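# Plug the sections fed by the red and blue funnels

## Task

The pipes under the funnels run behind a cover and may swap sides, so first work out which section each funnel actually feeds. Set the red plug on the flat front face of the section fed by the red-banded funnel, and the blue plug on the flat front face of the section fed by the blue-banded funnel. Marbles may be released from a short height into the funnels or back into their tray. Nothing but a marble may leave the table, and losing a marble is still undesirable. Each plug must stay where it is without the robot holding it. At the end both grippers must have let go and moved away.

## Robot and tools

Robot: two Franka FR3 arms, left_arm and right_arm, each with a Robotiq 2F-140 two-finger gripper and a wrist camera. The left arm's base sits at about (+0.048, +0.344, 0) m and the right arm's at about (+0.057, -0.373, 0) m, both facing roughly along +x with a small yaw.

Frame: one shared scene frame. The origin is on the tabletop midway between the arms, +x points out across the table, +y toward the left arm, +z up. The arm names do not tell you which side of an image something is on. Printed hand positions can be somewhat wrong, more so when an arm is reaching far.

Cameras: cam_high (overhead view), cam_left_wrist and cam_right_wrist, each 504x504, returned in that order with every execute_actions result unless you pass "pictures": false. A wrist camera can be up to about 51 mm and 29 degrees off its nominal mount.

Tool execute_actions. Argument "actions" is a list holding at most one item. An empty list only reports the state. A motion item is {"rows": [...], "steps": n} with n from 1 to 15 (15 if left out); every step lasts 1/30 s, each row covers one step, and the last row repeats when there are fewer rows than steps. A wait item is {"steps": n} with n up to 300; it counts steps from the previous result, and your reply time is included in that count. A refused call sends nothing.

Every row has exactly 20 numbers and always includes both arms, even if only one moves: first the left arm's 10, then the right arm's 10. Each arm's 10 are seven joint targets and then gripper position, force_limit and speed. Joint targets are absolute angles in radians, in the same column order as the Joint positions line: waist -2.744..2.744, shoulder -1.784..1.784, upper arm roll -2.901..2.901, elbow -3.042..-0.152, forearm roll -2.807..2.807, wrist pitch 0.544..4.517, wrist roll -3.016..3.016. A target more than 0.018 rad outside a range, and beyond where that joint currently is, causes a refusal. The true end can be up to 0.018 rad either side of the listed one; targets past it get clipped, and the result may report "joint sent to its limit" (possibly about an earlier move). Joints move at limited speed: each step the sent target stays within a set distance of the measured angle (0.248 rad for the first four joints, 0.677 forearm roll, 0.715 wrist pitch, 1.54 wrist roll), and if the targets would move the hand over 70 mm from where it is, they get scaled back. Plan large moves over several calls.

Gripper numbers are all in [-1, 1]. position is absolute: +1 fully open (140 mm), about -0.8 pads touching, -1 closes until blocked. force_limit: about 14 N at -1, 60 N at 0, 107 N at +1. speed: about 30 mm/s at -1, 140 at 0, 250 at +1. To keep a gripper unchanged, repeat its previous three numbers; a 0 is an actual command. To grip, send -1 and confirm object_status is 2. Codes: 0 moving, 1 blocked while opening, 2 blocked while closing, 3 reached target or pads met (a thin item may still be held). To squeeze harder while at status 2, raise force_limit and nudge position, e.g. -1 to -0.98. position_measured is in counts (3 open, 230 closed), not millimetres. The fingers point along the gripper's +z and open along its y; end_effector_position is the closed pad midpoint, fingertips extend about 33 mm beyond it closed and 9 mm open, and closing pushes the tips about 24 mm further out, so leave space above surfaces.

Result lines: the state line gives each arm's end_effector_position (m) and end_effector_quat_wxyz; Joint positions and Joint velocities (rad, rad/s), joint torques and external torque estimates (noisy, include friction and held weight). "joint command not followed" means a clearance check changed joint targets; HELD marks steps where your row was partly not sent. Between calls the arms keep heading to the last row until motion nearly stops or a step is HELD. MOTOR HOT warns of heating from holding loads; overheating brakes the arm.

Faults: if a joint's contact torque hits its load limit (35, 35, 32, 30, 12, 12, 12 N m) or any outside force on the arm, tool or held object reaches 40 N (held weight included), that arm halts for 10 s and drops the rest of the call. Avoid hard pushes, slams, arm-to-arm contact, drops and slips. Never let anything except a marble leave the table.

Tool zoom_image: camera (one of the three names) and region [x0, y0, x1, y1] in that camera's pixels, origin top-left, at most 504 by 504; gives a finer view of the latest image.

Tool read_manual: section "licences"; only returns licence texts, no motion.

Tool finished_scene: pass the current scene number; irreversible, grades the result and moves on. Before calling, release both plugs and withdraw the grippers. Replying without any tool call stops everything.

Each tool is called after "Request:" as name(argument=value, ...) on one line, values as JSON.

## Session

Request:
execute_actions(actions=[])

Scene clock: 0.00 s of 6600.00 s.
left_arm: end_effector_position=(+0.6183, +0.8677, +0.3217) position_measured=3 object_status=3 end_effector_quat_wxyz=(+0.246, +0.617, +0.208, +0.719) | right_arm: end_effector_position=(+0.6474, -0.1297, +0.2335) position_measured=3 object_status=3 end_effector_quat_wxyz=(-0.270, +0.721, -0.476, +0.426)
Joint positions: left_arm=[ 1.13   0.472 -0.03  -1.95  -2.026  1.763  0.281] | right_arm=[-0.339 -0.102  0.683 -2.429 -1.99   2.709  1.923]
Joint velocities: left_arm=[-0.001 -0.     0.001  0.    -0.001  0.     0.   ] | right_arm=[-0.001  0.001 -0.001  0.001 -0.001  0.     0.001]
Joint torques (N m, as the joint torque sensors report them, + toward a larger angle): no reading
External joint torques (N m, as the arm's controller estimates them; a push from outside toward a larger angle lowers the number): no reading

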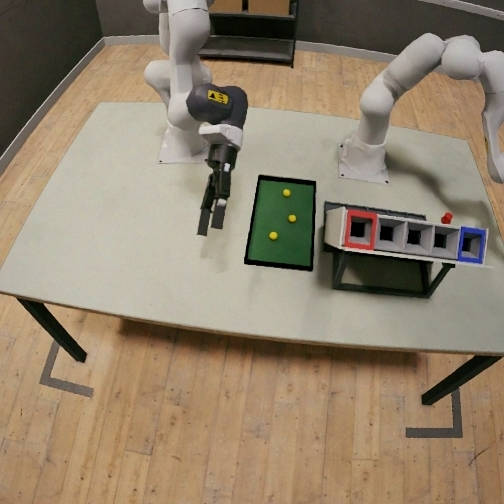

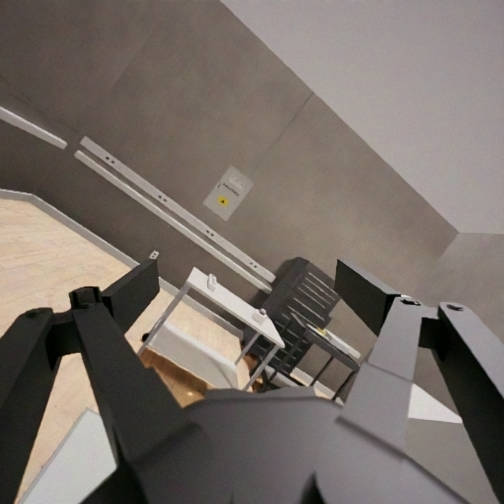

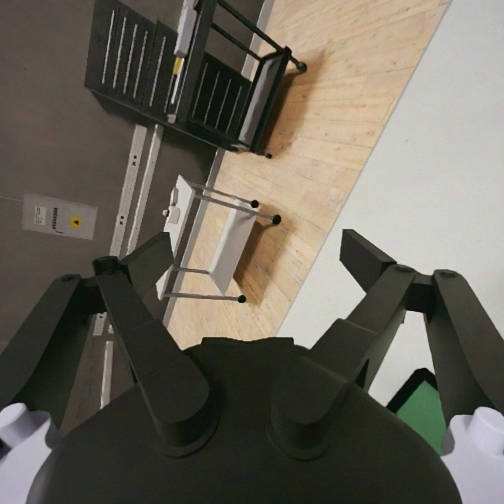

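Request:
zoom_image(camera="cam_high", region=[230, 130, 504, 320])

Region (230, 130, 504, 320) of cam_high's 504x504 image, scaled by 1.839, with more detail than that image has; it fills the top 349 rows of this view, and the rest is white.

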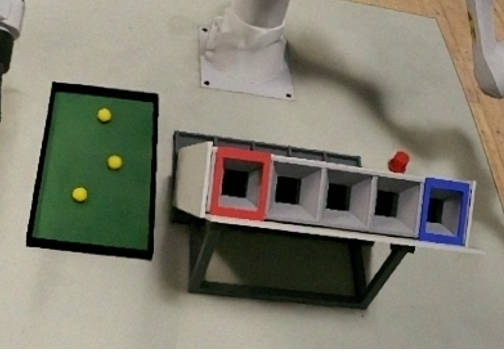

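Request:
execute_actions(actions=[{"rows":[[1.13,-0.3,0,-1.6,-2.026,1.763,0.281,1,0,0,-0.339,-0.3,0.683,-1.9,-1.99,2.709,1.923,1,0,0]],"steps":15}], pictures=false)

Request:
execute_actions(actions=[{"steps":20}], pictures=false)

Request:
execute_actions(actions=[{"rows":[[0.1,-0.3,0,-1.6,0,1.3,-1.57,1,0,0,0.1,-0.3,0,-1.7,0,1.4,-1.57,1,0,0]],"steps":15}], pictures=false)

Request:
execute_actions(actions=[{"steps":90}])

Scene clock: 12.53 s of 6600.00 s.
left_arm: end_effector_position=(+0.6096, +0.8754, +0.6135) position_measured=3 object_status=3 end_effector_quat_wxyz=(+0.127, +0.579, +0.038, +0.804) | right_arm: end_effector_position=(+0.7137, -0.0633, +0.5366) position_measured=3 object_status=3 end_effector_quat_wxyz=(-0.419, +0.600, -0.416, +0.539)
Joint positions: left_arm=[ 1.13   0.235 -0.013 -1.73  -2.026  1.766  0.281] | right_arm=[-0.34  -0.251  0.683 -2.091 -1.99   2.71   1.923]
Joint velocities: left_arm=[ 0.002 -0.605  0.022  0.35  -0.     0.    -0.   ] | right_arm=[-0.001 -0.192 -0.001  0.774  0.    -0.002  0.   ]
Joint torques (N m, as the joint torque sensors report them, + toward a larger angle): left_arm=[ -0.22 -37.55  -1.27  24.98  -1.83  -2.     0.08] | right_arm=[  0.09 -16.07  -4.43  19.53   0.49  -1.3    0.11]
External joint torques (N m, as the arm's controller estimates them; a push from outside toward a larger angle lowers the number): left_arm=[-0.23 -1.33 -0.62  3.19 -0.06 -0.04  0.04] | right_arm=[-0.19 -1.15  0.38 -0.17 -0.03 -0.16  0.16]
Steps of this call (steps 1 to 90: nothing new was sent; then 9.03 s passed at rest; steps 91 to 105: all 15 steps of this action). Readings (joint positions | what the end effector reports):
91: left_arm=[1.130 0.469 -0.030 -1.943 -2.026 1.765 0.281] | right_arm=[-0.339 -0.108 0.683 -2.421 -1.990 2.710 1.923] | left_arm position_measured=3 object_status=3 | right_arm position_measured=3 object_status=3
92: left_arm=[1.130 0.460 -0.028 -1.930 -2.026 1.765 0.281] | right_arm=[-0.340 -0.120 0.683 -2.404 -1.990 2.710 1.923] | left_arm position_measured=3 object_status=3 | right_arm position_measured=3 object_status=3
94: left_arm=[1.130 0.432 -0.025 -1.899 -2.026 1.766 0.281] | right_arm=[-0.340 -0.149 0.683 -2.363 -1.990 2.710 1.923] | left_arm position_measured=3 object_status=3 | right_arm position_measured=3 object_status=3
98: left_arm=[1.130 0.366 -0.020 -1.830 -2.026 1.766 0.281] | right_arm=[-0.340 -0.197 0.683 -2.271 -1.990 2.710 1.923] | left_arm position_measured=3 object_status=3 | right_arm position_measured=3 object_status=3
105: the state above

Scene clock: 13.20 s of 6600.00 s.
left_arm: end_effector_position=(+0.4983, +0.6600, +0.9753) position_measured=3 object_status=3 end_effector_quat_wxyz=(-0.031, +0.483, -0.191, +0.854) | right_arm: end_effector_position=(+0.6960, -0.0343, +0.7003) position_measured=3 object_status=3 end_effector_quat_wxyz=(-0.493, +0.529, -0.377, +0.578)
Joint positions: left_arm=[ 1.13  -0.243 -0.004 -1.609 -2.026  1.766  0.281] | right_arm=[-0.338 -0.302  0.683 -1.9   -1.99   2.709  1.923]
Joint velocities: left_arm=[-0.001 -0.741  0.023  0.134  0.001 -0.005 -0.001] | right_arm=[ 0.001  0.    -0.001  0.001 -0.     0.    -0.001]
Joint torques (N m, as the joint torque sensors report them, + toward a larger angle): left_arm=[  0.32 -17.88   1.32  23.31  -2.01  -1.15   0.19] | right_arm=[ -0.71 -12.51  -5.47  23.59   0.47  -1.84   0.22]
External joint torques (N m, as the arm's controller estimates them; a push from outside toward a larger angle lowers the number): left_arm=[ 0.27 -1.24  0.99  3.06 -0.12 -0.34  0.18] | right_arm=[-0.7   1.69  0.79 -0.61 -0.05 -0.14  0.27]
Steps of this call (steps 1 to 20: the robot went on to your last target). Readings (joint positions | what the end effector reports):
1: left_arm=[1.130 0.215 -0.013 -1.719 -2.026 1.766 0.281] | right_arm=[-0.340 -0.257 0.683 -2.065 -1.990 2.710 1.923] | left_arm position_measured=3 object_status=3 | right_arm position_measured=3 object_status=3
2: left_arm=[1.130 0.194 -0.012 -1.708 -2.026 1.766 0.281] | right_arm=[-0.340 -0.263 0.683 -2.038 -1.990 2.710 1.923] | left_arm position_measured=3 object_status=3 | right_arm position_measured=3 object_status=3
4: left_arm=[1.130 0.150 -0.011 -1.690 -2.026 1.766 0.281] | right_arm=[-0.340 -0.276 0.683 -1.986 -1.990 2.710 1.923] | left_arm position_measured=3 object_status=3 | right_arm position_measured=3 object_status=3
8: left_arm=[1.130 0.058 -0.009 -1.660 -2.026 1.766 0.281] | right_arm=[-0.338 -0.300 0.683 -1.911 -1.990 2.709 1.923] | left_arm position_measured=3 object_status=3 | right_arm position_measured=3 object_status=3
20: the state above

Scene clock: 13.70 s of 6600.00 s.
left_arm: end_effector_position=(+0.5659, +0.4548, +0.8321) position_measured=3 object_status=3 end_effector_quat_wxyz=(+0.232, +0.694, -0.260, +0.630) | right_arm: end_effector_position=(+0.6888, -0.2136, +0.7863) position_measured=3 object_status=3 end_effector_quat_wxyz=(+0.345, -0.421, +0.564, -0.621)
Joint positions: left_arm=[ 0.862 -0.29   0.003 -1.593 -1.473  1.549 -0.261] | right_arm=[-0.054 -0.301  0.4   -1.757 -1.394  2.24   1.327]
Joint velocities: left_arm=[-0.584  0.    -0.038 -0.013  1.185 -0.362 -1.088] | right_arm=[ 0.315 -0.016 -0.488  0.142  1.022 -0.836 -1.08 ]
Joint torques (N m, as the joint torque sensors report them, + toward a larger angle): left_arm=[  0.6  -19.96   1.24  24.17  -1.73   0.95  -0.43] | right_arm=[  0.82 -16.97  -3.62  21.52   0.36  -0.13  -0.43]
External joint torques (N m, as the arm's controller estimates them; a push from outside toward a larger angle lowers the number): left_arm=[-1.4  -0.57 -0.97  2.31  0.95 -0.38 -0.47] | right_arm=[ 0.87 -0.63 -0.7  -0.24  0.89 -0.55 -0.39]
Steps of this call (steps 1 to 15: all 15 steps of this action). Readings (joint positions | what the end effector reports):
1: left_arm=[1.119 -0.261 0.003 -1.601 -1.997 1.751 0.251] | right_arm=[-0.320 -0.298 0.670 -1.895 -1.958 2.686 1.890] | left_arm position_measured=3 object_status=3 | right_arm position_measured=3 object_status=3
2: left_arm=[1.105 -0.272 0.005 -1.596 -1.966 1.734 0.218] | right_arm=[-0.302 -0.296 0.654 -1.884 -1.923 2.658 1.855] | left_arm position_measured=3 object_status=3 | right_arm position_measured=3 object_status=3
4: left_arm=[1.072 -0.284 0.005 -1.592 -1.899 1.701 0.150] | right_arm=[-0.265 -0.296 0.618 -1.858 -1.848 2.599 1.780] | left_arm position_measured=3 object_status=3 | right_arm position_measured=3 object_status=3
8: left_arm=[1.001 -0.289 0.004 -1.591 -1.756 1.641 0.006] | right_arm=[-0.182 -0.297 0.538 -1.811 -1.683 2.469 1.616] | left_arm position_measured=3 object_status=3 | right_arm position_measured=3 object_status=3
15: the state above

Scene clock: 16.70 s of 6600.00 s.
left_arm: end_effector_position=(+0.4685, +0.3810, +0.5219) position_measured=3 object_status=3 end_effector_quat_wxyz=(+0.002, +0.999, +0.042, -0.000) | right_arm: end_effector_position=(+0.4834, -0.2711, +0.4872) position_measured=3 object_status=3 end_effector_quat_wxyz=(+0.002, +0.993, +0.115, +0.001)
Joint positions: left_arm=[ 0.102 -0.298 -0.001 -1.601 -0.004  1.303 -1.566] | right_arm=[ 0.099 -0.301  0.002 -1.702 -0.003  1.403 -1.564]
Joint velocities: left_arm=[-0.    -0.001 -0.    -0.001 -0.002  0.    -0.001] | right_arm=[ 0.001 -0.     0.     0.001 -0.001 -0.001 -0.004]
Joint torques (N m, as the joint torque sensors report them, + toward a larger angle): left_arm=[ -1.77 -19.07   0.46  23.18   1.68   2.15  -0.04] | right_arm=[  0.88 -19.44  -0.76  22.67   1.57   2.34  -0.03]
External joint torques (N m, as the arm's controller estimates them; a push from outside toward a larger angle lowers the number): left_arm=[-1.68 -0.44  0.83  1.85  0.86 -0.37 -0.04] | right_arm=[ 0.85  0.14 -0.5   0.29  0.71 -0.18 -0.03]
Steps of this call (steps 1 to 90: the robot went on to your last target). Readings (joint positions | what the end effector reports):
1: left_arm=[0.841 -0.290 0.003 -1.593 -1.429 1.537 -0.299] | right_arm=[-0.043 -0.301 0.382 -1.753 -1.357 2.211 1.291] | left_arm position_measured=3 object_status=3 | right_arm position_measured=3 object_status=3
2: left_arm=[0.818 -0.290 0.003 -1.593 -1.383 1.525 -0.336] | right_arm=[-0.032 -0.301 0.365 -1.749 -1.321 2.182 1.255] | left_arm position_measured=3 object_status=3 | right_arm position_measured=3 object_status=3
4: left_arm=[0.771 -0.290 0.003 -1.594 -1.288 1.502 -0.411] | right_arm=[-0.014 -0.301 0.331 -1.742 -1.250 2.126 1.184] | left_arm position_measured=3 object_status=3 | right_arm position_measured=3 object_status=3
8: left_arm=[0.667 -0.291 0.002 -1.595 -1.076 1.460 -0.562] | right_arm=[0.015 -0.301 0.262 -1.732 -1.108 2.018 1.041] | left_arm position_measured=3 object_status=3 | right_arm position_measured=3 object_status=3
90: the state above
All arms were judged still, so your last target was given up. Only a new action makes them travel on or press farther. Fingers that are still opening or closing keep moving.

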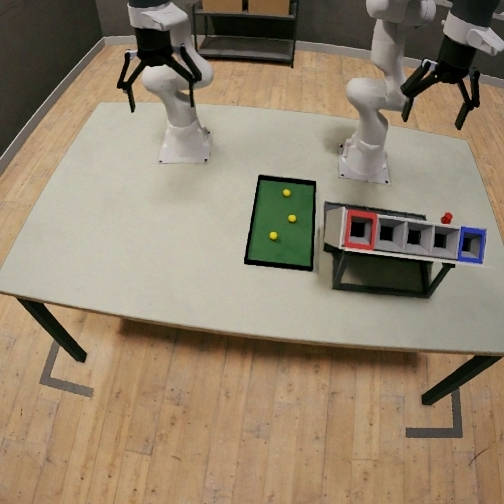

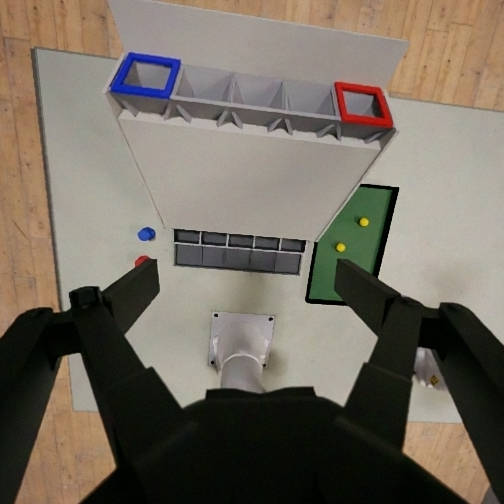

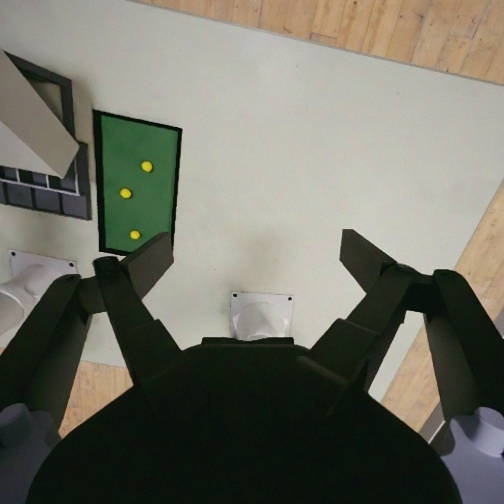

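Request:
execute_actions(actions=[{"rows":[[-0.674,-0.297,0,-2.446,0,2.149,-1.57,0,0,0,-0.2,-0.3,0,-1.7,0,1.4,-1.57,1,0,0]],"steps":15}], pictures=false)

Request:
execute_actions(actions=[{"steps":60}])

Scene clock: 40.90 s of 6600.00 s.
left_arm: end_effector_position=(+0.5197, +0.1778, +0.3697) position_measured=108 object_status=0 end_effector_quat_wxyz=(+0.011, +0.984, -0.170, +0.055) | right_arm: end_effector_position=(+0.4947, -0.4021, +0.4865) position_measured=3 object_status=3 end_effector_quat_wxyz=(-0.000, +0.999, -0.035, +0.000)
Joint positions: left_arm=[-0.334 -0.301  0.006 -2.04  -0.001  1.851 -1.566] | right_arm=[-0.199 -0.299 -0.003 -1.701 -0.001  1.402 -1.566]
Joint velocities: left_arm=[-0.956  0.041 -0.078 -0.99   0.001  0.674  0.001] | right_arm=[ 0.    -0.001  0.018  0.001 -0.001  0.001 -0.001]
Joint torques (N m, as the joint torque sensors report them, + toward a larger angle): left_arm=[  2.34 -23.3    0.87  29.5    0.83   3.72  -0.04] | right_arm=[ -0.97 -20.06   2.56  22.19   0.98   2.34   0.  ]
External joint torques (N m, as the arm's controller estimates them; a push from outside toward a larger angle lowers the number): left_arm=[-1.16  0.96 -1.61  0.51 -0.02  0.51 -0.04] | right_arm=[-0.62 -0.42  3.25 -0.22  0.17 -0.19  0.  ]
Steps of this call (steps 1 to 90: nothing new was sent; then 20.70 s passed at rest; steps 91 to 105: all 15 steps of this action). Readings (joint positions | what the end effector reports):
91: left_arm=[0.083 -0.304 0.006 -1.621 -0.002 1.342 -1.566] | right_arm=[0.064 -0.301 0.016 -1.701 0.000 1.402 -1.566] | left_arm position_measured=3 object_status=0 | right_arm position_measured=3 object_status=3
92: left_arm=[0.060 -0.307 0.009 -1.644 -0.002 1.384 -1.566] | right_arm=[0.021 -0.301 0.019 -1.701 0.001 1.402 -1.566] | left_arm position_measured=10 object_status=0 | right_arm position_measured=3 object_status=3
94: left_arm=[0.010 -0.308 0.009 -1.694 -0.002 1.468 -1.566] | right_arm=[-0.071 -0.300 0.014 -1.701 0.001 1.402 -1.566] | left_arm position_measured=25 object_status=0 | right_arm position_measured=3 object_status=3
98: left_arm=[-0.102 -0.306 0.009 -1.807 -0.002 1.629 -1.566] | right_arm=[-0.184 -0.299 -0.008 -1.701 -0.001 1.402 -1.566] | left_arm position_measured=55 object_status=0 | right_arm position_measured=3 object_status=3
105: the state above

Scene clock: 42.90 s of 6600.00 s.
left_arm: end_effector_position=(+0.3891, +0.0657, +0.1995) position_measured=129 object_status=3 end_effector_quat_wxyz=(-0.000, +0.941, -0.337, -0.002) | right_arm: end_effector_position=(+0.4948, -0.4016, +0.4865) position_measured=3 object_status=3 end_effector_quat_wxyz=(+0.000, +0.999, -0.035, +0.000)
Joint positions: left_arm=[-0.672 -0.295 -0.002 -2.445 -0.001  2.146 -1.566] | right_arm=[-0.199 -0.299 -0.002 -1.701 -0.001  1.402 -1.566]
Joint velocities: left_arm=[ 0. -0. -0.  0.  0.  0. -0.] | right_arm=[-0.001  0.001  0.001 -0.001 -0.001  0.001 -0.   ]
Joint torques (N m, as the joint torque sensors report them, + toward a larger angle): left_arm=[ -1.48 -21.64   0.76  24.14   1.01   2.93  -0.09] | right_arm=[ -0.59 -19.83   1.66  22.23   1.     2.43  -0.09]
External joint torques (N m, as the arm's controller estimates them; a push from outside toward a larger angle lowers the number): left_arm=[-1.42 -0.75  1.1   0.68  0.28  0.41 -0.09] | right_arm=[-0.64 -0.4   1.87 -0.02  0.13 -0.08 -0.09]
Steps of this call (steps 1 to 45: the robot went on to your last target; steps 46 to 60: nothing new was sent). Readings (joint positions | what the end effector reports):
1: left_arm=[-0.369 -0.301 0.006 -2.075 -0.001 1.874 -1.566] | right_arm=[-0.199 -0.299 -0.003 -1.701 -0.001 1.402 -1.566] | left_arm position_measured=116 object_status=0 | right_arm position_measured=3 object_status=3
2: left_arm=[-0.404 -0.300 0.005 -2.110 -0.001 1.896 -1.566] | right_arm=[-0.199 -0.299 -0.002 -1.701 -0.001 1.402 -1.566] | left_arm position_measured=123 object_status=0 | right_arm position_measured=3 object_status=3
4: left_arm=[-0.473 -0.299 0.003 -2.180 -0.001 1.935 -1.566] | right_arm=[-0.199 -0.299 -0.002 -1.701 -0.001 1.402 -1.566] | left_arm position_measured=129 object_status=0 | right_arm position_measured=3 object_status=3
8: left_arm=[-0.600 -0.298 0.000 -2.343 -0.001 2.021 -1.566] | right_arm=[-0.199 -0.299 -0.002 -1.701 -0.001 1.402 -1.566] | left_arm position_measured=129 object_status=0 | right_arm position_measured=3 object_status=3
60: the state above
All arms were judged still, so your last target was given up. Only a new action makes them travel on or press farther. Fingers that are still opening or closing keep moving.

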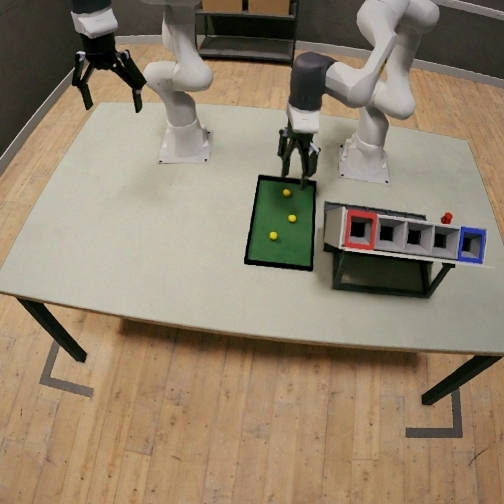

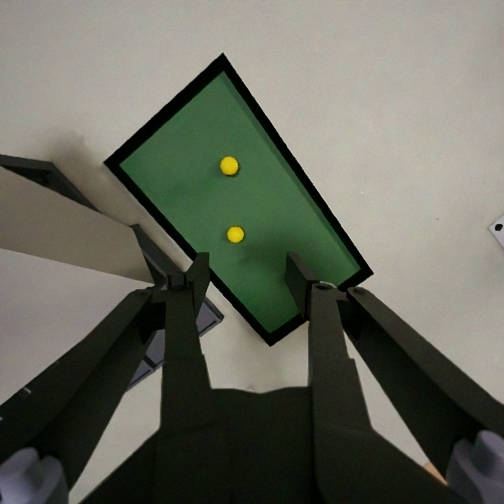

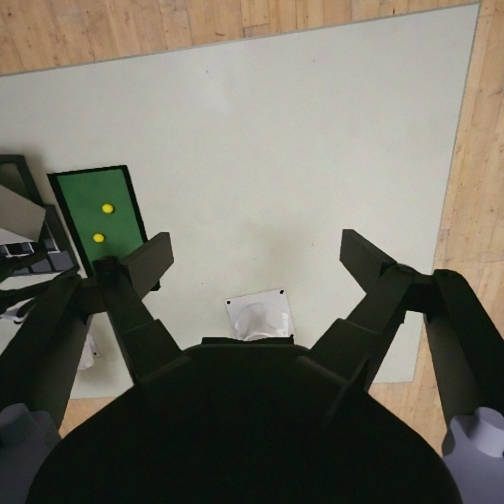

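Request:
execute_actions(actions=[{"rows":[[-0.642,-0.0714,0,-2.562,0,2.491,-1.57,0,0,0,-0.2,-0.3,0,-1.7,0,1.4,-1.57,1,0,0]],"steps":15}], pictures=false)

Request:
execute_actions(actions=[{"steps":15}])

Scene clock: 47.10 s of 6600.00 s.
left_arm: end_effector_position=(+0.3937, +0.0781, +0.0765) position_measured=129 object_status=3 end_effector_quat_wxyz=(-0.004, +0.946, -0.323, -0.014) | right_arm: end_effector_position=(+0.4948, -0.4016, +0.4866) position_measured=3 object_status=3 end_effector_quat_wxyz=(+0.000, +0.999, -0.035, +0.000)
Joint positions: left_arm=[-0.644 -0.069 -0.001 -2.563 -0.001  2.465 -1.566] | right_arm=[-0.199 -0.299 -0.002 -1.701 -0.001  1.402 -1.566]
Joint velocities: left_arm=[ 0.001 -0.005  0.001  0.006  0.     0.148 -0.   ] | right_arm=[-0.001 -0.001 -0.    -0.001  0.001 -0.     0.003]
Joint torques (N m, as the joint torque sensors report them, + toward a larger angle): left_arm=[  1.17 -26.25   0.58  21.99   0.74   2.71  -0.07] | right_arm=[ -0.2  -19.8    2.08  22.4    0.92   2.27  -0.03]
External joint torques (N m, as the arm's controller estimates them; a push from outside toward a larger angle lowers the number): left_arm=[ 1.15 -1.44  0.63  2.63  0.22  0.39 -0.07] | right_arm=[-0.2  -0.12  2.35  0.04  0.05 -0.25 -0.03]
Steps of this call (steps 1 to 90: nothing new was sent; then 0.70 s passed at rest; steps 91 to 105: all 15 steps of this action). Readings (joint positions | what the end effector reports):
91: left_arm=[-0.669 -0.279 -0.002 -2.451 -0.001 2.182 -1.566] | right_arm=[-0.199 -0.299 -0.002 -1.701 -0.001 1.402 -1.566] | left_arm position_measured=129 object_status=3 | right_arm position_measured=3 object_status=3
92: left_arm=[-0.665 -0.247 -0.002 -2.464 -0.001 2.218 -1.566] | right_arm=[-0.199 -0.299 -0.002 -1.701 -0.001 1.402 -1.566] | left_arm position_measured=129 object_status=3 | right_arm position_measured=3 object_status=3
94: left_arm=[-0.656 -0.171 -0.002 -2.503 -0.001 2.293 -1.566] | right_arm=[-0.199 -0.299 -0.002 -1.701 -0.001 1.402 -1.566] | left_arm position_measured=129 object_status=3 | right_arm position_measured=3 object_status=3
98: left_arm=[-0.645 -0.074 -0.001 -2.562 -0.001 2.394 -1.566] | right_arm=[-0.199 -0.299 -0.002 -1.701 -0.001 1.402 -1.566] | left_arm position_measured=129 object_status=3 | right_arm position_measured=3 object_status=3
105: the state above

Scene clock: 47.60 s of 6600.00 s.
left_arm: end_effector_position=(+0.3995, +0.0737, +0.0785) position_measured=129 object_status=3 end_effector_quat_wxyz=(-0.001, +0.946, -0.323, -0.003) | right_arm: end_effector_position=(+0.4948, -0.4016, +0.4866) position_measured=3 object_status=3 end_effector_quat_wxyz=(+0.000, +0.999, -0.035, +0.000)
Joint positions: left_arm=[-0.644 -0.069 -0.001 -2.563 -0.001  2.487 -1.566] | right_arm=[-0.199 -0.299 -0.002 -1.701 -0.001  1.402 -1.566]
Joint velocities: left_arm=[-0.001  0.     0.     0.    -0.001  0.008  0.002] | right_arm=[ 0.001  0.    -0.001 -0.    -0.001 -0.001  0.001]
Joint torques (N m, as the joint torque sensors report them, + toward a larger angle): left_arm=[  1.08 -25.98   0.23  22.29   0.73   2.79  -0.07] | right_arm=[ -1.28 -19.87   1.79  22.55   0.91   2.36  -0.04]
External joint torques (N m, as the arm's controller estimates them; a push from outside toward a larger angle lowers the number): left_arm=[ 1.04 -0.69  0.26  2.35  0.21  0.29 -0.07] | right_arm=[-1.33 -0.39  2.    0.28  0.04 -0.16 -0.04]
Steps of this call (steps 1 to 15: the robot went on to your last target). Readings (joint positions | what the end effector reports):
1: left_arm=[-0.644 -0.069 -0.001 -2.563 -0.001 2.469 -1.566] | right_arm=[-0.199 -0.299 -0.002 -1.701 -0.001 1.402 -1.566] | left_arm position_measured=129 object_status=3 | right_arm position_measured=3 object_status=3
2: left_arm=[-0.644 -0.069 -0.001 -2.563 -0.001 2.472 -1.566] | right_arm=[-0.199 -0.299 -0.002 -1.701 -0.001 1.402 -1.566] | left_arm position_measured=129 object_status=3 | right_arm position_measured=3 object_status=3
4: left_arm=[-0.644 -0.069 -0.001 -2.563 -0.001 2.478 -1.566] | right_arm=[-0.199 -0.299 -0.002 -1.701 -0.001 1.402 -1.566] | left_arm position_measured=129 object_status=3 | right_arm position_measured=3 object_status=3
8: left_arm=[-0.644 -0.069 -0.001 -2.563 -0.001 2.484 -1.566] | right_arm=[-0.199 -0.299 -0.002 -1.701 -0.001 1.402 -1.566] | left_arm position_measured=129 object_status=3 | right_arm position_measured=3 object_status=3
15: the state above

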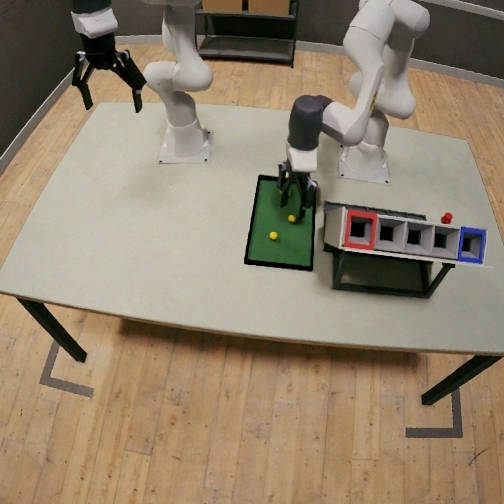

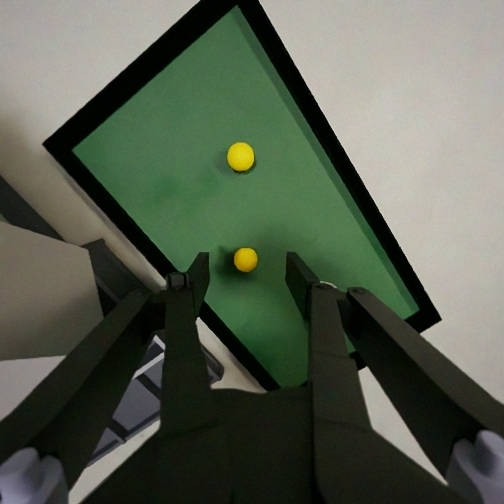

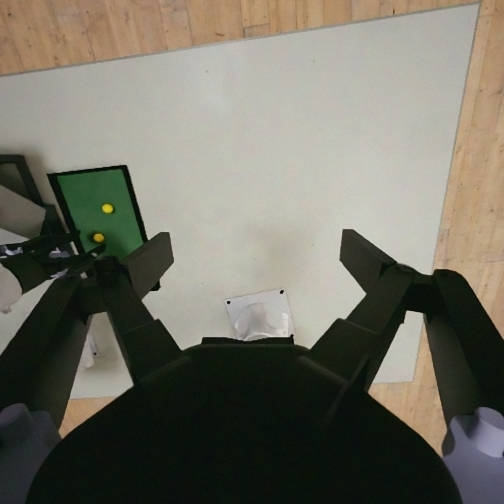

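Request:
execute_actions(actions=[{"rows":[[-0.642,-0.05,0,-2.566,0,2.52,-1.57,-0.2,-0.5,0,-0.2,-0.3,0,-1.7,0,1.4,-1.57,1,0,0],[-0.642,-0.05,0,-2.566,0,2.52,-1.57,-0.2,-0.5,0,-0.2,-0.3,0,-1.7,0,1.4,-1.57,1,0,0],[-0.642,-0.03,0,-2.57,0,2.55,-1.57,-0.2,-0.5,0,-0.2,-0.3,0,-1.7,0,1.4,-1.57,1,0,0],[-0.642,-0.03,0,-2.57,0,2.55,-1.57,-0.2,-0.5,0,-0.2,-0.3,0,-1.7,0,1.4,-1.57,1,0,0],[-0.642,-0.01,0,-2.574,0,2.575,-1.57,-0.2,-0.5,0,-0.2,-0.3,0,-1.7,0,1.4,-1.57,1,0,0],[-0.642,-0.01,0,-2.574,0,2.589,-1.57,-0.2,-0.5,0,-0.2,-0.3,0,-1.7,0,1.4,-1.57,1,0,0],[-0.642,0.007,0,-2.577,0,2.589,-1.57,-0.2,-0.5,0,-0.2,-0.3,0,-1.7,0,1.4,-1.57,1,0,0]],"steps":15}], pictures=false)

Request:
execute_actions(actions=[{"rows":[[-0.642,0.007,0,-2.577,0,2.589,-1.57,-1,-0.5,-0.5,-0.2,-0.3,0,-1.7,0,1.4,-1.57,1,0,0]],"steps":15}], pictures=false)

Request:
execute_actions(actions=[{"steps":10}])

Scene clock: 58.27 s of 6600.00 s.
left_arm: end_effector_position=(+0.3998, +0.0735, +0.0478) position_measured=154 object_status=3 end_effector_quat_wxyz=(-0.001, +0.946, -0.323, -0.003) | right_arm: end_effector_position=(+0.4948, -0.4016, +0.4866) position_measured=3 object_status=3 end_effector_quat_wxyz=(+0.000, +0.999, -0.035, +0.000)
Joint positions: left_arm=[-0.644  0.005 -0.001 -2.577 -0.001  2.577 -1.566] | right_arm=[-0.199 -0.299 -0.002 -1.701 -0.001  1.402 -1.566]
Joint velocities: left_arm=[ 0.    -0.    -0.    -0.001  0.     0.057 -0.001] | right_arm=[ 0.     0.001 -0.     0.001  0.     0.001 -0.001]
Joint torques (N m, as the joint torque sensors report them, + toward a larger angle): left_arm=[  1.28 -26.2    0.29  20.15   0.71   2.93  -0.09] | right_arm=[ -0.61 -19.91   2.31  22.4    0.92   2.4   -0.11]
External joint torques (N m, as the arm's controller estimates them; a push from outside toward a larger angle lowers the number): left_arm=[ 1.3   0.4   0.3   1.54  0.24  0.45 -0.09] | right_arm=[-0.54 -0.3   2.68  0.02  0.06 -0.13 -0.11]
Steps of this call (steps 1 to 15: the robot went on to your last target; steps 16 to 90: nothing new was sent; then 7.17 s passed at rest; steps 91 to 105: all 15 steps of this action). Readings (joint positions | what the end effector reports):
91: left_arm=[-0.644 -0.067 -0.001 -2.563 -0.001 2.494 -1.566] | right_arm=[-0.199 -0.299 -0.002 -1.701 -0.001 1.402 -1.566] | left_arm position_measured=129 object_status=0 | right_arm position_measured=3 object_status=3
92: left_arm=[-0.644 -0.063 -0.001 -2.563 -0.001 2.498 -1.566] | right_arm=[-0.199 -0.299 -0.002 -1.701 -0.001 1.402 -1.566] | left_arm position_measured=135 object_status=0 | right_arm position_measured=3 object_status=3
94: left_arm=[-0.644 -0.048 -0.001 -2.565 -0.001 2.514 -1.566] | right_arm=[-0.199 -0.299 -0.002 -1.701 -0.001 1.402 -1.566] | left_arm position_measured=150 object_status=0 | right_arm position_measured=3 object_status=3
98: left_arm=[-0.644 -0.010 -0.001 -2.572 -0.001 2.552 -1.566] | right_arm=[-0.199 -0.299 -0.002 -1.701 -0.001 1.402 -1.566] | left_arm position_measured=154 object_status=0 | right_arm position_measured=3 object_status=3
105: the state above

Scene clock: 58.77 s of 6600.00 s.
left_arm: end_effector_position=(+0.4020, +0.0719, +0.0485) position_measured=200 object_status=0 end_effector_quat_wxyz=(+0.001, +0.946, -0.323, +0.001) | right_arm: end_effector_position=(+0.4948, -0.4016, +0.4866) position_measured=3 object_status=3 end_effector_quat_wxyz=(+0.000, +0.999, -0.035, +0.000)
Joint positions: left_arm=[-0.644  0.005 -0.001 -2.577 -0.001  2.586 -1.566] | right_arm=[-0.199 -0.299 -0.002 -1.701 -0.001  1.402 -1.566]
Joint velocities: left_arm=[ 0.001  0.     0.     0.     0.002  0.003 -0.001] | right_arm=[-0.    -0.    -0.001  0.001 -0.001 -0.    -0.001]
Joint torques (N m, as the joint torque sensors report them, + toward a larger angle): left_arm=[  0.8  -25.46  -0.17  19.98   0.68   2.91  -0.16] | right_arm=[ -0.62 -20.07   2.67  21.97   0.96   2.3   -0.02]
External joint torques (N m, as the arm's controller estimates them; a push from outside toward a larger angle lowers the number): left_arm=[ 0.78  1.23 -0.19  1.24  0.21  0.37 -0.16] | right_arm=[-0.53 -0.4   3.05 -0.43  0.11 -0.23 -0.02]
Steps of this call (steps 1 to 15: all 15 steps of this action). Readings (joint positions | what the end effector reports):
1: left_arm=[-0.644 0.005 -0.001 -2.577 -0.001 2.579 -1.566] | right_arm=[-0.199 -0.299 -0.002 -1.701 -0.001 1.402 -1.566] | left_arm position_measured=154 object_status=0 | right_arm position_measured=3 object_status=3
2: left_arm=[-0.644 0.005 -0.001 -2.577 -0.001 2.580 -1.566] | right_arm=[-0.199 -0.299 -0.002 -1.701 -0.001 1.402 -1.566] | left_arm position_measured=158 object_status=0 | right_arm position_measured=3 object_status=3
4: left_arm=[-0.644 0.005 -0.001 -2.577 -0.001 2.582 -1.566] | right_arm=[-0.199 -0.299 -0.002 -1.701 -0.001 1.402 -1.566] | left_arm position_measured=167 object_status=0 | right_arm position_measured=3 object_status=3
8: left_arm=[-0.644 0.005 -0.001 -2.577 -0.001 2.584 -1.566] | right_arm=[-0.199 -0.299 -0.002 -1.701 -0.001 1.402 -1.566] | left_arm position_measured=186 object_status=0 | right_arm position_measured=3 object_status=3
15: the state above

Scene clock: 59.10 s of 6600.00 s.
left_arm: end_effector_position=(+0.4021, +0.0718, +0.0486) position_measured=200 object_status=2 end_effector_quat_wxyz=(+0.001, +0.946, -0.323, +0.002) | right_arm: end_effector_position=(+0.4948, -0.4016, +0.4866) position_measured=3 object_status=3 end_effector_quat_wxyz=(+0.000, +0.999, -0.035, +0.000)
Joint positions: left_arm=[-0.644  0.005 -0.001 -2.577 -0.001  2.586 -1.566] | right_arm=[-0.199 -0.299 -0.002 -1.701 -0.001  1.402 -1.566]
Joint velocities: left_arm=[-0.001  0.001  0.001 -0.001  0.001  0.001  0.001] | right_arm=[ 0.001  0.002 -0.    -0.001  0.    -0.001 -0.002]
Joint torques (N m, as the joint torque sensors report them, + toward a larger angle): left_arm=[  2.27 -25.89   0.07  20.84   0.63   2.94   0.01] | right_arm=[ -0.5  -19.67   1.85  22.04   0.99   2.41   0.1 ]
External joint torques (N m, as the arm's controller estimates them; a push from outside toward a larger angle lowers the number): left_arm=[2.21 0.74 0.01 2.15 0.17 0.41 0.01] | right_arm=[-0.51 -0.25  2.11 -0.22  0.13 -0.11  0.1 ]
Steps of this call (steps 1 to 10: the robot went on to your last target). Readings (joint positions | what the end effector reports):
1: left_arm=[-0.644 0.005 -0.001 -2.577 -0.001 2.586 -1.566] | right_arm=[-0.199 -0.299 -0.002 -1.701 -0.001 1.402 -1.566] | left_arm position_measured=200 object_status=0 | right_arm position_measured=3 object_status=3
2: left_arm=[-0.644 0.005 -0.001 -2.577 -0.001 2.586 -1.566] | right_arm=[-0.199 -0.299 -0.002 -1.701 -0.001 1.402 -1.566] | left_arm position_measured=200 object_status=2 | right_arm position_measured=3 object_status=3
4: left_arm=[-0.644 0.005 -0.001 -2.577 -0.001 2.586 -1.566] | right_arm=[-0.199 -0.299 -0.002 -1.701 -0.001 1.402 -1.566] | left_arm position_measured=200 object_status=2 | right_arm position_measured=3 object_status=3
8: left_arm=[-0.644 0.005 -0.001 -2.577 -0.001 2.586 -1.566] | right_arm=[-0.199 -0.299 -0.002 -1.701 -0.001 1.402 -1.566] | left_arm position_measured=200 object_status=2 | right_arm position_measured=3 object_status=3
10: the state above

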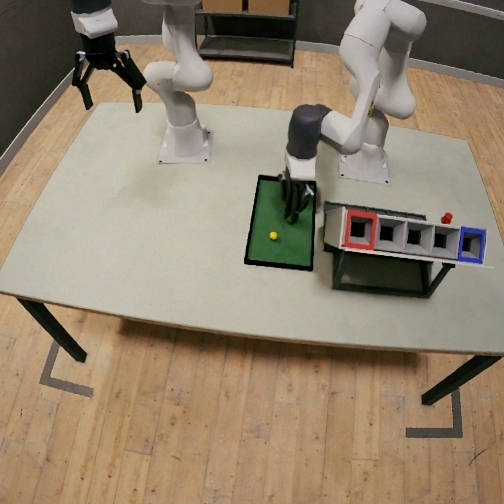

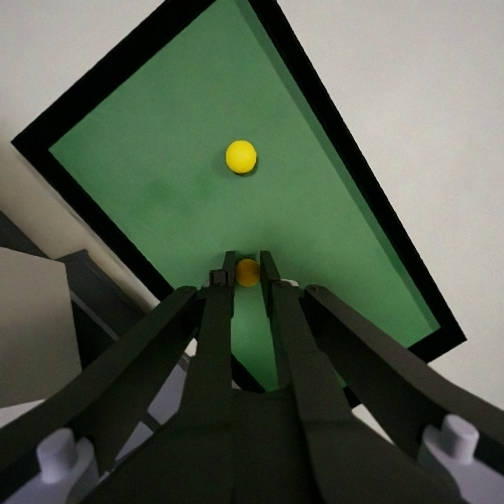

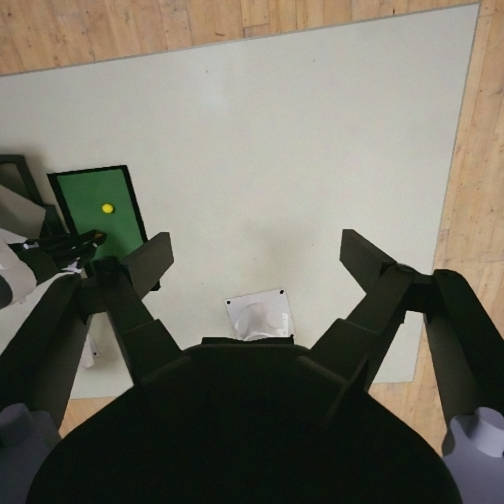

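Request:
execute_actions(actions=[{"rows":[[-0.642,-0.3,0,-2.1,0,1.8,-1.57,-1,-0.5,-0.5,-0.2,-0.3,0,-1.7,0,1.4,-1.57,1,0,0]],"steps":15}], pictures=false)

Request:
execute_actions(actions=[{"rows":[[-0.55,-0.3,0,-1.6,0,1.3,-1.57,-1,-0.5,-0.5,-0.2,-0.3,0,-1.7,0,1.4,-1.57,1,0,0]],"steps":15}], pictures=false)

Request:
execute_actions(actions=[{"steps":30}], pictures=false)

Request:
execute_actions(actions=[{"rows":[[-0.187,0.243,0,-1.009,0,1.252,-1.57,-1,-0.5,-0.5,-0.2,-0.3,0,-1.7,0,1.4,-1.57,1,0,0]],"steps":15}], pictures=false)

Request:
execute_actions(actions=[{"steps":30}])

Scene clock: 65.63 s of 6600.00 s.
left_arm: end_effector_position=(+0.4475, +0.0366, +0.3477) position_measured=200 object_status=2 end_effector_quat_wxyz=(+0.021, +0.944, -0.323, +0.061) | right_arm: end_effector_position=(+0.4948, -0.4016, +0.4866) position_measured=3 object_status=3 end_effector_quat_wxyz=(+0.000, +0.999, -0.035, +0.000)
Joint positions: left_arm=[-0.644 -0.306 -0.001 -2.106 -0.001  1.929 -1.566] | right_arm=[-0.199 -0.299 -0.002 -1.701 -0.001  1.402 -1.566]
Joint velocities: left_arm=[-0.001 -0.158  0.     0.24   0.001 -0.711 -0.001] | right_arm=[-0.     0.     0.     0.    -0.    -0.    -0.001]
Joint torques (N m, as the joint torque sensors report them, + toward a larger angle): left_arm=[  0.86 -10.57  -0.74  19.14   1.12   1.1   -0.06] | right_arm=[ -1.26 -20.3    2.04  22.33   1.     2.41   0.05]
External joint torques (N m, as the arm's controller estimates them; a push from outside toward a larger angle lowers the number): left_arm=[ 0.87 -1.63 -0.46  3.18  0.41 -0.66 -0.06] | right_arm=[-1.27 -0.64  2.3  -0.05  0.14 -0.11  0.05]
Steps of this call (steps 1 to 15: the robot went on to your last target; steps 16 to 90: nothing new was sent; then 3.03 s passed at rest; steps 91 to 105: all 15 steps of this action). Readings (joint positions | what the end effector reports):
91: left_arm=[-0.644 -0.007 -0.001 -2.560 -0.001 2.527 -1.566] | right_arm=[-0.199 -0.299 -0.002 -1.701 -0.001 1.402 -1.566] | left_arm position_measured=200 object_status=2 | right_arm position_measured=3 object_status=3
92: left_arm=[-0.644 -0.034 -0.001 -2.532 -0.001 2.467 -1.566] | right_arm=[-0.199 -0.299 -0.002 -1.701 -0.001 1.402 -1.566] | left_arm position_measured=200 object_status=2 | right_arm position_measured=3 object_status=3
94: left_arm=[-0.644 -0.095 -0.001 -2.467 -0.001 2.369 -1.566] | right_arm=[-0.199 -0.299 -0.002 -1.701 -0.001 1.402 -1.566] | left_arm position_measured=200 object_status=2 | right_arm position_measured=3 object_status=3
98: left_arm=[-0.644 -0.194 -0.001 -2.314 -0.001 2.200 -1.566] | right_arm=[-0.199 -0.299 -0.002 -1.701 -0.001 1.402 -1.566] | left_arm position_measured=200 object_status=2 | right_arm position_measured=3 object_status=3
105: the state above

Scene clock: 66.13 s of 6600.00 s.
left_arm: end_effector_position=(+0.4201, +0.1087, +0.5341) position_measured=200 object_status=2 end_effector_quat_wxyz=(+0.012, +0.959, -0.280, +0.038) | right_arm: end_effector_position=(+0.4948, -0.4016, +0.4866) position_measured=3 object_status=3 end_effector_quat_wxyz=(+0.000, +0.999, -0.035, +0.000)
Joint positions: left_arm=[-0.553 -0.312  0.    -1.602 -0.002  1.369 -1.566] | right_arm=[-0.199 -0.299 -0.002 -1.701 -0.001  1.402 -1.566]
Joint velocities: left_arm=[ 0.009  0.033 -0.001  0.055 -0.001 -0.398 -0.   ] | right_arm=[-0.     0.    -0.001 -0.001  0.001 -0.     0.001]
Joint torques (N m, as the joint torque sensors report them, + toward a larger angle): left_arm=[  0.56 -12.39  -0.94  20.76   1.12   2.19  -0.06] | right_arm=[ -0.52 -19.18   2.27  21.54   0.97   2.4   -0.14]
External joint torques (N m, as the arm's controller estimates them; a push from outside toward a larger angle lowers the number): left_arm=[ 0.61  1.55 -0.57  1.78  0.35 -0.45 -0.06] | right_arm=[-0.46  0.4   2.63 -0.8   0.12 -0.12 -0.14]
Steps of this call (steps 1 to 15: all 15 steps of this action). Readings (joint positions | what the end effector reports):
1: left_arm=[-0.634 -0.302 -0.005 -2.076 -0.002 1.874 -1.566] | right_arm=[-0.199 -0.299 -0.002 -1.701 -0.001 1.402 -1.566] | left_arm position_measured=200 object_status=2 | right_arm position_measured=3 object_status=3
2: left_arm=[-0.622 -0.298 -0.006 -2.038 -0.002 1.820 -1.566] | right_arm=[-0.199 -0.299 -0.002 -1.701 -0.001 1.402 -1.566] | left_arm position_measured=200 object_status=2 | right_arm position_measured=3 object_status=3
4: left_arm=[-0.599 -0.294 -0.004 -1.952 -0.002 1.720 -1.566] | right_arm=[-0.199 -0.299 -0.002 -1.701 -0.001 1.402 -1.566] | left_arm position_measured=200 object_status=2 | right_arm position_measured=3 object_status=3
8: left_arm=[-0.568 -0.293 -0.000 -1.753 -0.002 1.553 -1.566] | right_arm=[-0.199 -0.299 -0.002 -1.701 -0.001 1.402 -1.566] | left_arm position_measured=200 object_status=2 | right_arm position_measured=3 object_status=3
15: the state above

Scene clock: 67.13 s of 6600.00 s.
left_arm: end_effector_position=(+0.4044, +0.1188, +0.5234) position_measured=200 object_status=2 end_effector_quat_wxyz=(+0.001, +0.960, -0.280, +0.001) | right_arm: end_effector_position=(+0.4948, -0.4016, +0.4866) position_measured=3 object_status=3 end_effector_quat_wxyz=(+0.000, +0.999, -0.035, +0.000)
Joint positions: left_arm=[-0.552 -0.301  0.    -1.601 -0.002  1.303 -1.566] | right_arm=[-0.199 -0.299 -0.002 -1.701 -0.001  1.402 -1.566]
Joint velocities: left_arm=[-0.    -0.    -0.001  0.     0.001 -0.001  0.   ] | right_arm=[-0.     0.001 -0.    -0.001  0.001 -0.     0.   ]
Joint torques (N m, as the joint torque sensors report them, + toward a larger angle): left_arm=[  1.42 -18.22  -1.1   23.3    1.05   2.02  -0.08] | right_arm=[ -1.09 -20.18   1.23  22.46   0.97   2.41  -0.06]
External joint torques (N m, as the arm's controller estimates them; a push from outside toward a larger angle lowers the number): left_arm=[ 1.41  0.4  -0.82  1.92  0.2  -0.51 -0.08] | right_arm=[-1.1  -0.56  1.49  0.12  0.1  -0.11 -0.06]
Steps of this call (steps 1 to 30: the robot went on to your last target). Readings (joint positions | what the end effector reports):
1: left_arm=[-0.553 -0.310 0.000 -1.601 -0.002 1.357 -1.566] | right_arm=[-0.199 -0.299 -0.002 -1.701 -0.001 1.402 -1.566] | left_arm position_measured=200 object_status=2 | right_arm position_measured=3 object_status=3
2: left_arm=[-0.552 -0.308 0.000 -1.601 -0.002 1.347 -1.566] | right_arm=[-0.199 -0.299 -0.002 -1.701 -0.001 1.402 -1.566] | left_arm position_measured=200 object_status=2 | right_arm position_measured=3 object_status=3
4: left_arm=[-0.552 -0.304 0.000 -1.601 -0.002 1.333 -1.566] | right_arm=[-0.199 -0.299 -0.002 -1.701 -0.001 1.402 -1.566] | left_arm position_measured=200 object_status=2 | right_arm position_measured=3 object_status=3
8: left_arm=[-0.552 -0.301 0.000 -1.601 -0.002 1.316 -1.566] | right_arm=[-0.199 -0.299 -0.002 -1.701 -0.001 1.402 -1.566] | left_arm position_measured=200 object_status=2 | right_arm position_measured=3 object_status=3
30: the state above
All arms were judged still, so your last target was given up. Only a new action makes them travel on or press farther. Fingers that are still opening or closing keep moving.

Scene clock: 67.63 s of 6600.00 s.
left_arm: end_effector_position=(+0.6197, +0.2304, +0.4879) position_measured=200 object_status=2 end_effector_quat_wxyz=(-0.000, +0.995, -0.100, -0.010) | right_arm: end_effector_position=(+0.4948, -0.4016, +0.4866) position_measured=3 object_status=3 end_effector_quat_wxyz=(+0.000, +0.999, -0.035, +0.000)
Joint positions: left_arm=[-0.189  0.246  0.004 -1.035 -0.002  1.262 -1.566] | right_arm=[-0.199 -0.299 -0.002 -1.701 -0.001  1.402 -1.566]
Joint velocities: left_arm=[ 0.046  0.195 -0.     0.172 -0.001 -0.052 -0.   ] | right_arm=[ 0.001  0.001 -0.001  0.001  0.    -0.001  0.001]
Joint torques (N m, as the joint torque sensors report them, + toward a larger angle): left_arm=[ -1.95 -49.03  -2.87  30.     1.15   2.38  -0.01] | right_arm=[ -0.26 -19.57   2.06  21.93   1.08   2.42  -0.04]
External joint torques (N m, as the arm's controller estimates them; a push from outside toward a larger angle lowers the number): left_arm=[ 0.74  0.73 -0.47  3.12  0.57 -0.35 -0.01] | right_arm=[-0.24  0.08  2.36 -0.44  0.23 -0.1  -0.04]
Steps of this call (steps 1 to 15: all 15 steps of this action). Readings (joint positions | what the end effector reports):
1: left_arm=[-0.520 -0.275 -0.013 -1.560 -0.004 1.292 -1.566] | right_arm=[-0.199 -0.299 -0.002 -1.701 -0.001 1.402 -1.566] | left_arm position_measured=200 object_status=2 | right_arm position_measured=3 object_status=3
2: left_arm=[-0.484 -0.239 -0.016 -1.514 -0.004 1.291 -1.566] | right_arm=[-0.199 -0.299 -0.002 -1.701 -0.001 1.402 -1.566] | left_arm position_measured=200 object_status=2 | right_arm position_measured=3 object_status=3
4: left_arm=[-0.409 -0.165 -0.015 -1.434 -0.004 1.286 -1.566] | right_arm=[-0.199 -0.299 -0.002 -1.701 -0.001 1.402 -1.566] | left_arm position_measured=200 object_status=2 | right_arm position_measured=3 object_status=3
8: left_arm=[-0.282 0.013 -0.007 -1.242 -0.004 1.276 -1.566] | right_arm=[-0.199 -0.299 -0.002 -1.701 -0.001 1.402 -1.566] | left_arm position_measured=200 object_status=2 | right_arm position_measured=3 object_status=3
15: the state above

Scene clock: 68.63 s of 6600.00 s.
left_arm: end_effector_position=(+0.6200, +0.2294, +0.4995) position_measured=200 object_status=2 end_effector_quat_wxyz=(+0.001, +0.995, -0.101, +0.000) | right_arm: end_effector_position=(+0.4948, -0.4016, +0.4866) position_measured=3 object_status=3 end_effector_quat_wxyz=(+0.000, +0.999, -0.035, +0.000)
Joint positions: left_arm=[-0.188  0.243  0.002 -1.01  -0.002  1.255 -1.566] | right_arm=[-0.199 -0.299 -0.002 -1.701 -0.001  1.402 -1.566]
Joint velocities: left_arm=[-0.001  0.001  0.     0.001 -0.     0.    -0.   ] | right_arm=[-0.     0.001  0.001  0.     0.    -0.001 -0.001]
Joint torques (N m, as the joint torque sensors report them, + toward a larger angle): left_arm=[  0.54 -36.55  -0.24  23.36   1.11   2.12  -0.06] | right_arm=[ -0.04 -18.98   2.49  22.16   0.95   2.46  -0.01]
External joint torques (N m, as the arm's controller estimates them; a push from outside toward a larger angle lowers the number): left_arm=[ 0.63  0.07 -0.42  2.58  0.3  -0.41 -0.06] | right_arm=[-0.07  0.53  2.74 -0.14  0.08 -0.05 -0.01]
Steps of this call (steps 1 to 30: the robot went on to your last target). Readings (joint positions | what the end effector reports):
1: left_arm=[-0.188 0.250 0.004 -1.030 -0.002 1.260 -1.566] | right_arm=[-0.199 -0.299 -0.002 -1.701 -0.001 1.402 -1.566] | left_arm position_measured=200 object_status=2 | right_arm position_measured=3 object_status=3
2: left_arm=[-0.188 0.251 0.004 -1.026 -0.002 1.259 -1.566] | right_arm=[-0.199 -0.299 -0.002 -1.701 -0.001 1.402 -1.566] | left_arm position_measured=200 object_status=2 | right_arm position_measured=3 object_status=3
4: left_arm=[-0.188 0.249 0.003 -1.018 -0.002 1.258 -1.566] | right_arm=[-0.199 -0.299 -0.002 -1.701 -0.001 1.402 -1.566] | left_arm position_measured=200 object_status=2 | right_arm position_measured=3 object_status=3
8: left_arm=[-0.188 0.244 0.002 -1.011 -0.002 1.256 -1.566] | right_arm=[-0.199 -0.299 -0.002 -1.701 -0.001 1.402 -1.566] | left_arm position_measured=200 object_status=2 | right_arm position_measured=3 object_status=3
30: the state above
All arms were judged still, so your last target was given up. Only a new action makes them travel on or press farther. Fingers that are still opening or closing keep moving.

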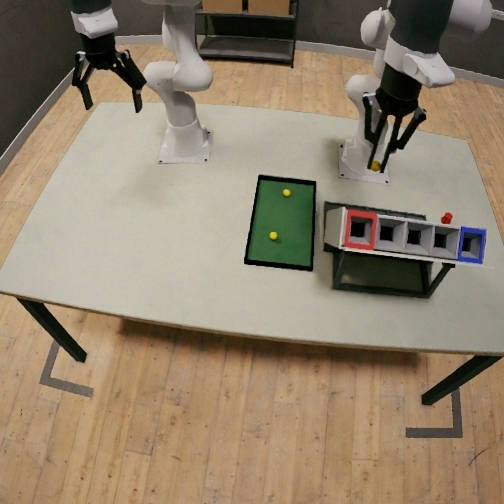

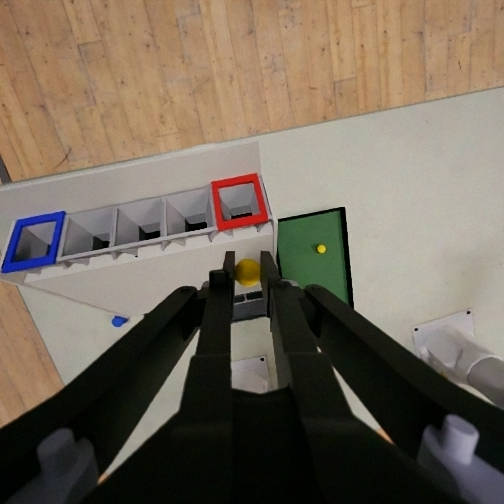

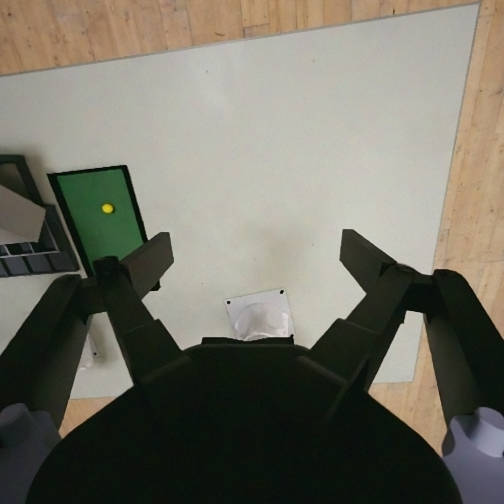

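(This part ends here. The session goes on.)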